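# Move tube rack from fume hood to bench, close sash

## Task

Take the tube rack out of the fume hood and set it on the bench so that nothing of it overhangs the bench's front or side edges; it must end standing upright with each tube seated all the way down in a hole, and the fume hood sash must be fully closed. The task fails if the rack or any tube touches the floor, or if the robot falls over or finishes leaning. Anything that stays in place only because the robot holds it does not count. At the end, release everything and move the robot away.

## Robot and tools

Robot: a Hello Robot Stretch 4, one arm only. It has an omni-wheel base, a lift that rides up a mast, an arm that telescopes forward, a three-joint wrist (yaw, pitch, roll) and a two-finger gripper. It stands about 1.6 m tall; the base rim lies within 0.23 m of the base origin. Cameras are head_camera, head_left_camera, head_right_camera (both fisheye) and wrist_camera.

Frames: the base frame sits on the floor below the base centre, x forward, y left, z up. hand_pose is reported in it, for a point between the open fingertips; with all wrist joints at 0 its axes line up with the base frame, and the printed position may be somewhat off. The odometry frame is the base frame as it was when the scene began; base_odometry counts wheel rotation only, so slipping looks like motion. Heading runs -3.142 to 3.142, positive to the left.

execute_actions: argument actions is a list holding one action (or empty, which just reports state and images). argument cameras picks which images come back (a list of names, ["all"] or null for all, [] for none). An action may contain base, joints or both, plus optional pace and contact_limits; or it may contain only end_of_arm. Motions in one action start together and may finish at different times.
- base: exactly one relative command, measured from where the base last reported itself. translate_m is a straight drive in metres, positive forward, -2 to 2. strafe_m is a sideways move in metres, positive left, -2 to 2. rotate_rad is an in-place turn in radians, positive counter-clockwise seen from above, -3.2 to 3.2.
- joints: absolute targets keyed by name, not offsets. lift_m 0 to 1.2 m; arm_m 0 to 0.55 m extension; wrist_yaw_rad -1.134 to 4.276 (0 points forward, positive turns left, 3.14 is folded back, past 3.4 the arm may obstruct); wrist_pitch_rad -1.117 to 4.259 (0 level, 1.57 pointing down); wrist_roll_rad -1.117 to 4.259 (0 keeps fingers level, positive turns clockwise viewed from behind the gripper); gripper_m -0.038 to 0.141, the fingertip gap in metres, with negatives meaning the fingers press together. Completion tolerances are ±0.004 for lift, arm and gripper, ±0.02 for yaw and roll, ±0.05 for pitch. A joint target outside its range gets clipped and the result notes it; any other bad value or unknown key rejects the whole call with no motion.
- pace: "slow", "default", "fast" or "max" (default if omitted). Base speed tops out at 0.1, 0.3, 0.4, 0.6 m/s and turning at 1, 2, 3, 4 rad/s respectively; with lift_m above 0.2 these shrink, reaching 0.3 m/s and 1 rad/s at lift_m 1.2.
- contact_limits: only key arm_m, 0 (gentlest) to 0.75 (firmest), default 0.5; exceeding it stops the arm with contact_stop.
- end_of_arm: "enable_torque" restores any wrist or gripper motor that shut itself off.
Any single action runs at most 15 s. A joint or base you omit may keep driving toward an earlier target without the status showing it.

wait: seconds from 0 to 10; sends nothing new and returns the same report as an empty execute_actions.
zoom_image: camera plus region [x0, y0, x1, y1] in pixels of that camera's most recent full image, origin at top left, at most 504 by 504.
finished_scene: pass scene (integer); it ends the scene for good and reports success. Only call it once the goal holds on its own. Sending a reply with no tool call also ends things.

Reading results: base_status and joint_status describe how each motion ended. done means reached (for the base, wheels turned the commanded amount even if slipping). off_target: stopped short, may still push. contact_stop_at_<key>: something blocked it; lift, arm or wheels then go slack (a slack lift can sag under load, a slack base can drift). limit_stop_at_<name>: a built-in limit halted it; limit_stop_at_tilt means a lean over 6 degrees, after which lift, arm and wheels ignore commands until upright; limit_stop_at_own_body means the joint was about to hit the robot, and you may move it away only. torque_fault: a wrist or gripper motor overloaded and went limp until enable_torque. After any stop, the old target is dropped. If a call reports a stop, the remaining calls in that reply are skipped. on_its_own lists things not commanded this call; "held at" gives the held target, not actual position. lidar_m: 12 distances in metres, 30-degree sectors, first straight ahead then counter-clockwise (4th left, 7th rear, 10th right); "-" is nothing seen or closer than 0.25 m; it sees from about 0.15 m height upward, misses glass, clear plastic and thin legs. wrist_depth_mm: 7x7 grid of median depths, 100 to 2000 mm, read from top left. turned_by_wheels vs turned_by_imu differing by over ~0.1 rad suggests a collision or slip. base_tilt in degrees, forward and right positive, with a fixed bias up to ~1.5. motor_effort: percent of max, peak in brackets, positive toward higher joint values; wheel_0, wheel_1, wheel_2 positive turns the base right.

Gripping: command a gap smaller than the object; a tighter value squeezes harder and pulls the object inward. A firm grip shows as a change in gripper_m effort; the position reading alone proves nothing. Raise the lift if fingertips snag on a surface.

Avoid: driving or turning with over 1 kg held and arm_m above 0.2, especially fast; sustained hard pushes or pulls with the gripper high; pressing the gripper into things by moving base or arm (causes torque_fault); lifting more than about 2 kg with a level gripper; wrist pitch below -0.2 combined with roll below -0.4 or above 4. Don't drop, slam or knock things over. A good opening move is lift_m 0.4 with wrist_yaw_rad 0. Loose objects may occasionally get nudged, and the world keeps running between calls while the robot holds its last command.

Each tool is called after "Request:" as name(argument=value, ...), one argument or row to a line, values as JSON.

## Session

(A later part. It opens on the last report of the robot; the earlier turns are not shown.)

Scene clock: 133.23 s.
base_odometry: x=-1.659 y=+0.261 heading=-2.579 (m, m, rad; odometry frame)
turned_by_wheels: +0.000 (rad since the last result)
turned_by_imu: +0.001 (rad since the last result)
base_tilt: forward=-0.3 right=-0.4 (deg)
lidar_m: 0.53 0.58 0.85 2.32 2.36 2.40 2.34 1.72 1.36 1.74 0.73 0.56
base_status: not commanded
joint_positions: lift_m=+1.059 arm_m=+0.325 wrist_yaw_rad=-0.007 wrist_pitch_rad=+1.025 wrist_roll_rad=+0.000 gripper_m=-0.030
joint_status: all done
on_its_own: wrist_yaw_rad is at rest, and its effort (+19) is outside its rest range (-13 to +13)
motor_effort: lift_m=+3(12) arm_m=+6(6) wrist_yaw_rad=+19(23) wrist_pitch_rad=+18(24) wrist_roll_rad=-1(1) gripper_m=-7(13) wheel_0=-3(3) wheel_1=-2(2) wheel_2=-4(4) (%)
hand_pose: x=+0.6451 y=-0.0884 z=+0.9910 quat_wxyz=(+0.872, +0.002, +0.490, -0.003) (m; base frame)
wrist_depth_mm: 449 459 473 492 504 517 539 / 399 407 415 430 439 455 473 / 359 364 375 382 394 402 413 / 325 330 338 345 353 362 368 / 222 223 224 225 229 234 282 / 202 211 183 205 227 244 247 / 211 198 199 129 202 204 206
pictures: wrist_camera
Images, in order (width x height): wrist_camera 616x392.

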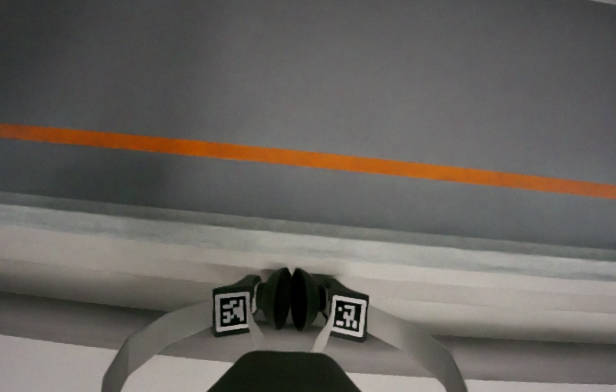

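Request:
execute_actions(
  actions=[
    {"joints":{"lift_m":1.13}},
  ],
  cameras=[],
)

Request:
execute_actions(
  actions=[
    {"joints":{"arm_m":0.0},"base":{"translate_m":-0.15},"pace":"fast"},
  ],
  cameras=[],
)

Request:
execute_actions(
  actions=[
    {"joints":{"lift_m":0.78,"wrist_pitch_rad":0},"pace":"fast"},
  ],
)

Scene clock: 134.77 s.
base_odometry: x=-1.659 y=+0.261 heading=-2.579 (m, m, rad; odometry frame)
turned_by_wheels: +0.000 (rad since the last result)
turned_by_imu: +0.001 (rad since the last result)
base_tilt: forward=-0.3 right=-0.4 (deg)
lidar_m: 0.54 0.59 0.84 2.31 2.37 2.39 2.35 1.73 1.37 1.74 0.73 0.57
base_status: not commanded
joint_positions: lift_m=+1.130 arm_m=+0.325 wrist_yaw_rad=+0.000 wrist_pitch_rad=+1.031 wrist_roll_rad=+0.000 gripper_m=-0.029
joint_status: all done
motor_effort: lift_m=+21(21) arm_m=+5(6) wrist_yaw_rad=+1(19) wrist_pitch_rad=+0(17) wrist_roll_rad=+0(0) gripper_m=-17(17) wheel_0=-3(3) wheel_1=-1(2) wheel_2=-4(4) (%)
hand_pose: x=+0.6442 y=-0.0875 z=+1.0605 quat_wxyz=(+0.870, +0.000, +0.493, +0.000) (m; base frame)
wrist_depth_mm: 530 539 554 569 580 603 627 / 469 480 492 508 517 535 549 / 427 427 445 452 462 469 488 / 387 397 404 413 418 427 436 / 274 274 320 327 382 389 397 / 285 287 181 199 274 281 281 / 262 250 255 125 254 260 294
pictures: none
No camera images: the call's "cameras" was empty. Leave "cameras" out to get every camera's image.

Scene clock: 136.53 s.
base_odometry: x=-1.532 y=+0.341 heading=-2.579 (m, m, rad; odometry frame)
turned_by_wheels: +0.000 (rad since the last result)
turned_by_imu: +0.001 (rad since the last result)
base_tilt: forward=-0.2 right=-0.5 (deg)
lidar_m: 0.69 0.75 2.44 2.28 2.39 2.24 2.19 1.70 1.31 1.73 0.94 0.71
base_status: done
joint_positions: lift_m=+1.130 arm_m=+0.001 wrist_yaw_rad=+0.000 wrist_pitch_rad=+1.031 wrist_roll_rad=+0.000 gripper_m=-0.029
joint_status: all done
motor_effort: lift_m=+20(20) arm_m=-5(5) wrist_yaw_rad=+1(1) wrist_pitch_rad=-2(2) wrist_roll_rad=+0(0) gripper_m=-16(16) wheel_0=-1(9) wheel_1=-2(7) wheel_2=+2(14) (%)
hand_pose: x=+0.3200 y=-0.0875 z=+1.0605 quat_wxyz=(+0.870, +0.000, +0.493, +0.000) (m; base frame)
wrist_depth_mm: 521 512 512 508 508 508 517 / 609 597 597 580 559 544 530 / 741 723 699 691 668 654 627 / 960 931 891 854 842 798 778 / 1281 1229 1205 1138 1118 1060 1366 / 1160 1160 180 200 1281 1281 1308 / 1098 1098 1160 125 1118 1182 1205
pictures: none
No camera images: the call's "cameras" was empty. Leave "cameras" out to get every camera's image.

Scene clock: 138.50 s.
base_odometry: x=-1.532 y=+0.341 heading=-2.579 (m, m, rad; odometry frame)
turned_by_wheels: +0.000 (rad since the last result)
turned_by_imu: +0.001 (rad since the last result)
base_tilt: forward=-0.3 right=-0.5 (deg)
lidar_m: 0.68 0.76 2.42 2.29 2.39 2.25 2.19 1.69 1.30 1.71 0.94 0.70
base_status: not commanded
joint_positions: lift_m=+0.780 arm_m=+0.001 wrist_yaw_rad=+0.000 wrist_pitch_rad=+0.003 wrist_roll_rad=+0.000 gripper_m=-0.029
joint_status: all done
motor_effort: lift_m=+16(24) arm_m=-5(5) wrist_yaw_rad=+0(0) wrist_pitch_rad=-7(11) wrist_roll_rad=+0(1) gripper_m=-17(18) wheel_0=-1(1) wheel_1=-3(3) wheel_2=+2(2) (%)
hand_pose: x=+0.4603 y=-0.0874 z=+0.9576 quat_wxyz=(+1.000, +0.000, +0.001, +0.000) (m; base frame)
wrist_depth_mm: 866 1118 1098 1078 1118 1118 820 / 891 1118 1098 1098 1098 1098 820 / 891 1118 1098 1098 1098 1098 809 / 549 525 564 1098 1098 1098 778 / 473 469 469 469 473 466 469 / 473 469 181 200 469 469 466 / 469 469 469 125 469 466 466
pictures: head_camera, head_left_camera, head_right_camera, wrist_camera
Images, in order (width x height): head_camera 420x560, head_left_camera 420x672, head_right_camera 420x672, wrist_camera 616x392.

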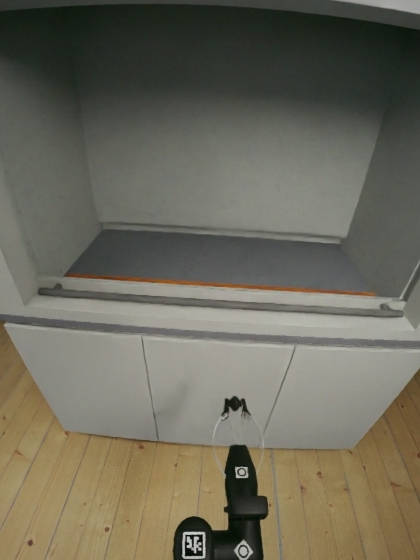

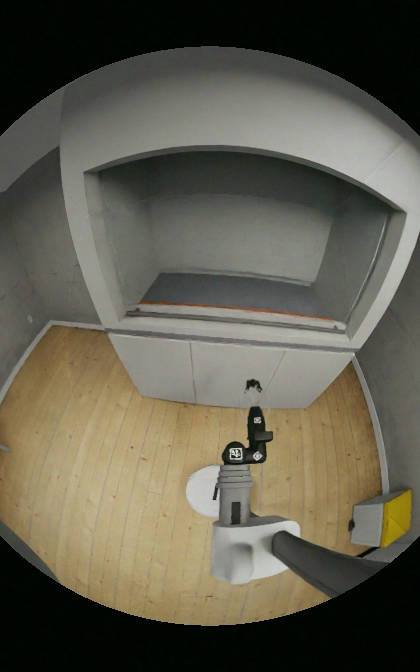

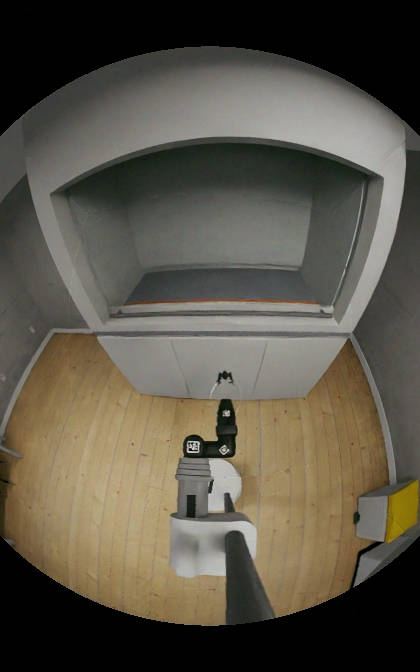

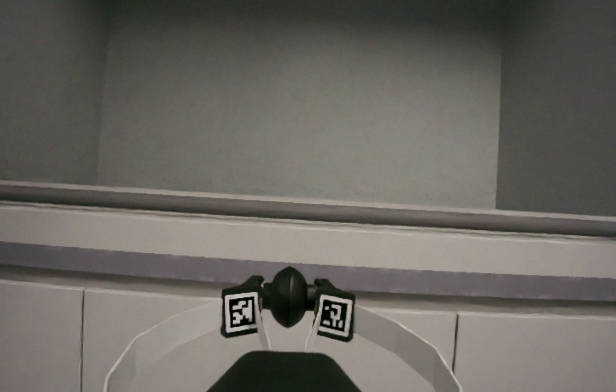

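Request:
execute_actions(
  actions=[
    {"base":{"rotate_rad":1.6},"pace":"fast"},
  ],
)

Scene clock: 140.77 s.
base_odometry: x=-1.532 y=+0.341 heading=-0.980 (m, m, rad; odometry frame)
turned_by_wheels: +1.599 (rad since the last result)
turned_by_imu: +1.629 (rad since the last result)
base_tilt: forward=-0.3 right=-0.4 (deg)
lidar_m: 2.26 2.40 2.22 2.16 1.66 1.29 1.73 0.93 0.70 0.69 0.76 2.49
base_status: done
joint_positions: lift_m=+0.780 arm_m=+0.001 wrist_yaw_rad=+0.000 wrist_pitch_rad=+0.003 wrist_roll_rad=+0.000 gripper_m=-0.029
joint_status: not commanded
motor_effort: lift_m=+16(16) arm_m=-5(5) wrist_yaw_rad=+0(1) wrist_pitch_rad=-6(5) wrist_roll_rad=+1(0) gripper_m=-16(17) wheel_0=-3(10) wheel_1=-2(10) wheel_2=-4(11) (%)
hand_pose: x=+0.4603 y=-0.0874 z=+0.9576 quat_wxyz=(+1.000, +0.000, +0.001, +0.000) (m; base frame)
wrist_depth_mm: - - - - - - - / - - - - - - - / - - - - - - - / - - - - - - - / - - - - - - - / - - 181 199 - - - / - 1808 - 125 1921 - -
pictures: head_camera, head_left_camera, head_right_camera, wrist_camera
Images, in order (width x height): head_camera 420x560, head_left_camera 420x672, head_right_camera 420x672, wrist_camera 616x392.

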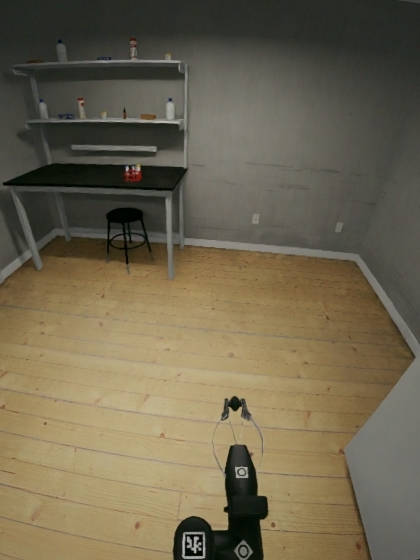

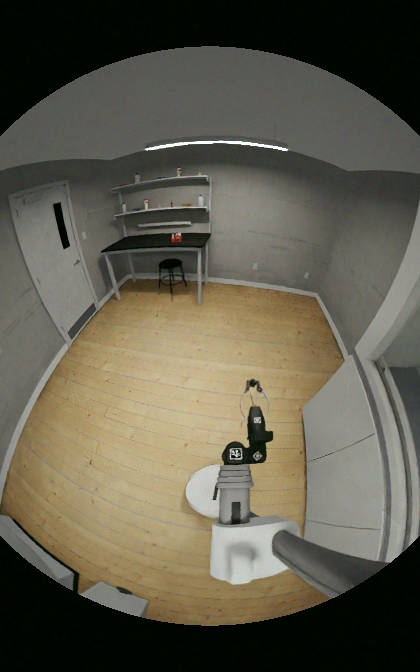

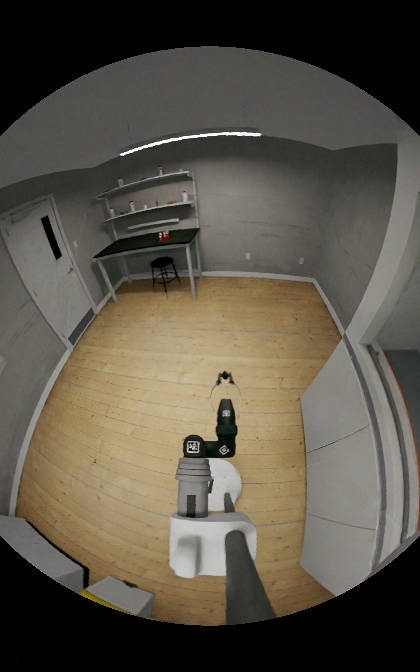

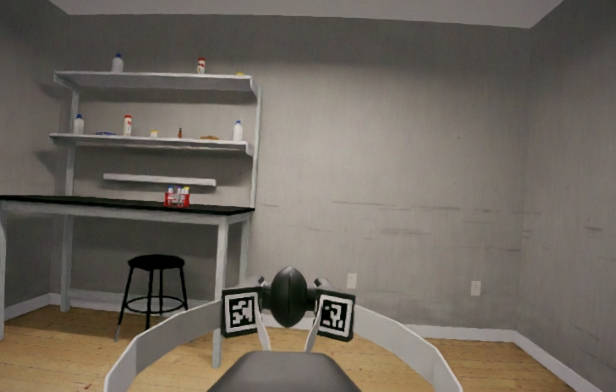

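Request:
zoom_image(
  camera="wrist_camera",
  region=[140, 165, 220, 220],
)

Region (140, 165, 220, 220) of wrist_camera's 616x392 image, scaled by 6.300; it fills the top 346 rows of this view, and the rest is white.

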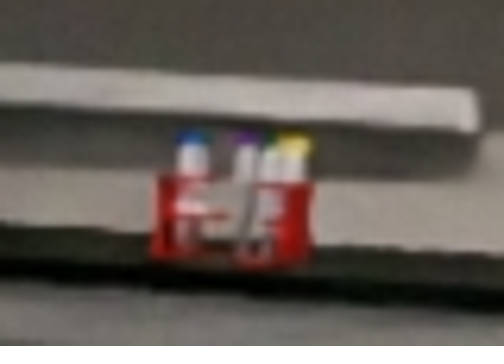

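Request:
finished_scene(
  scene=2,
)

The scene is finished: the task was done.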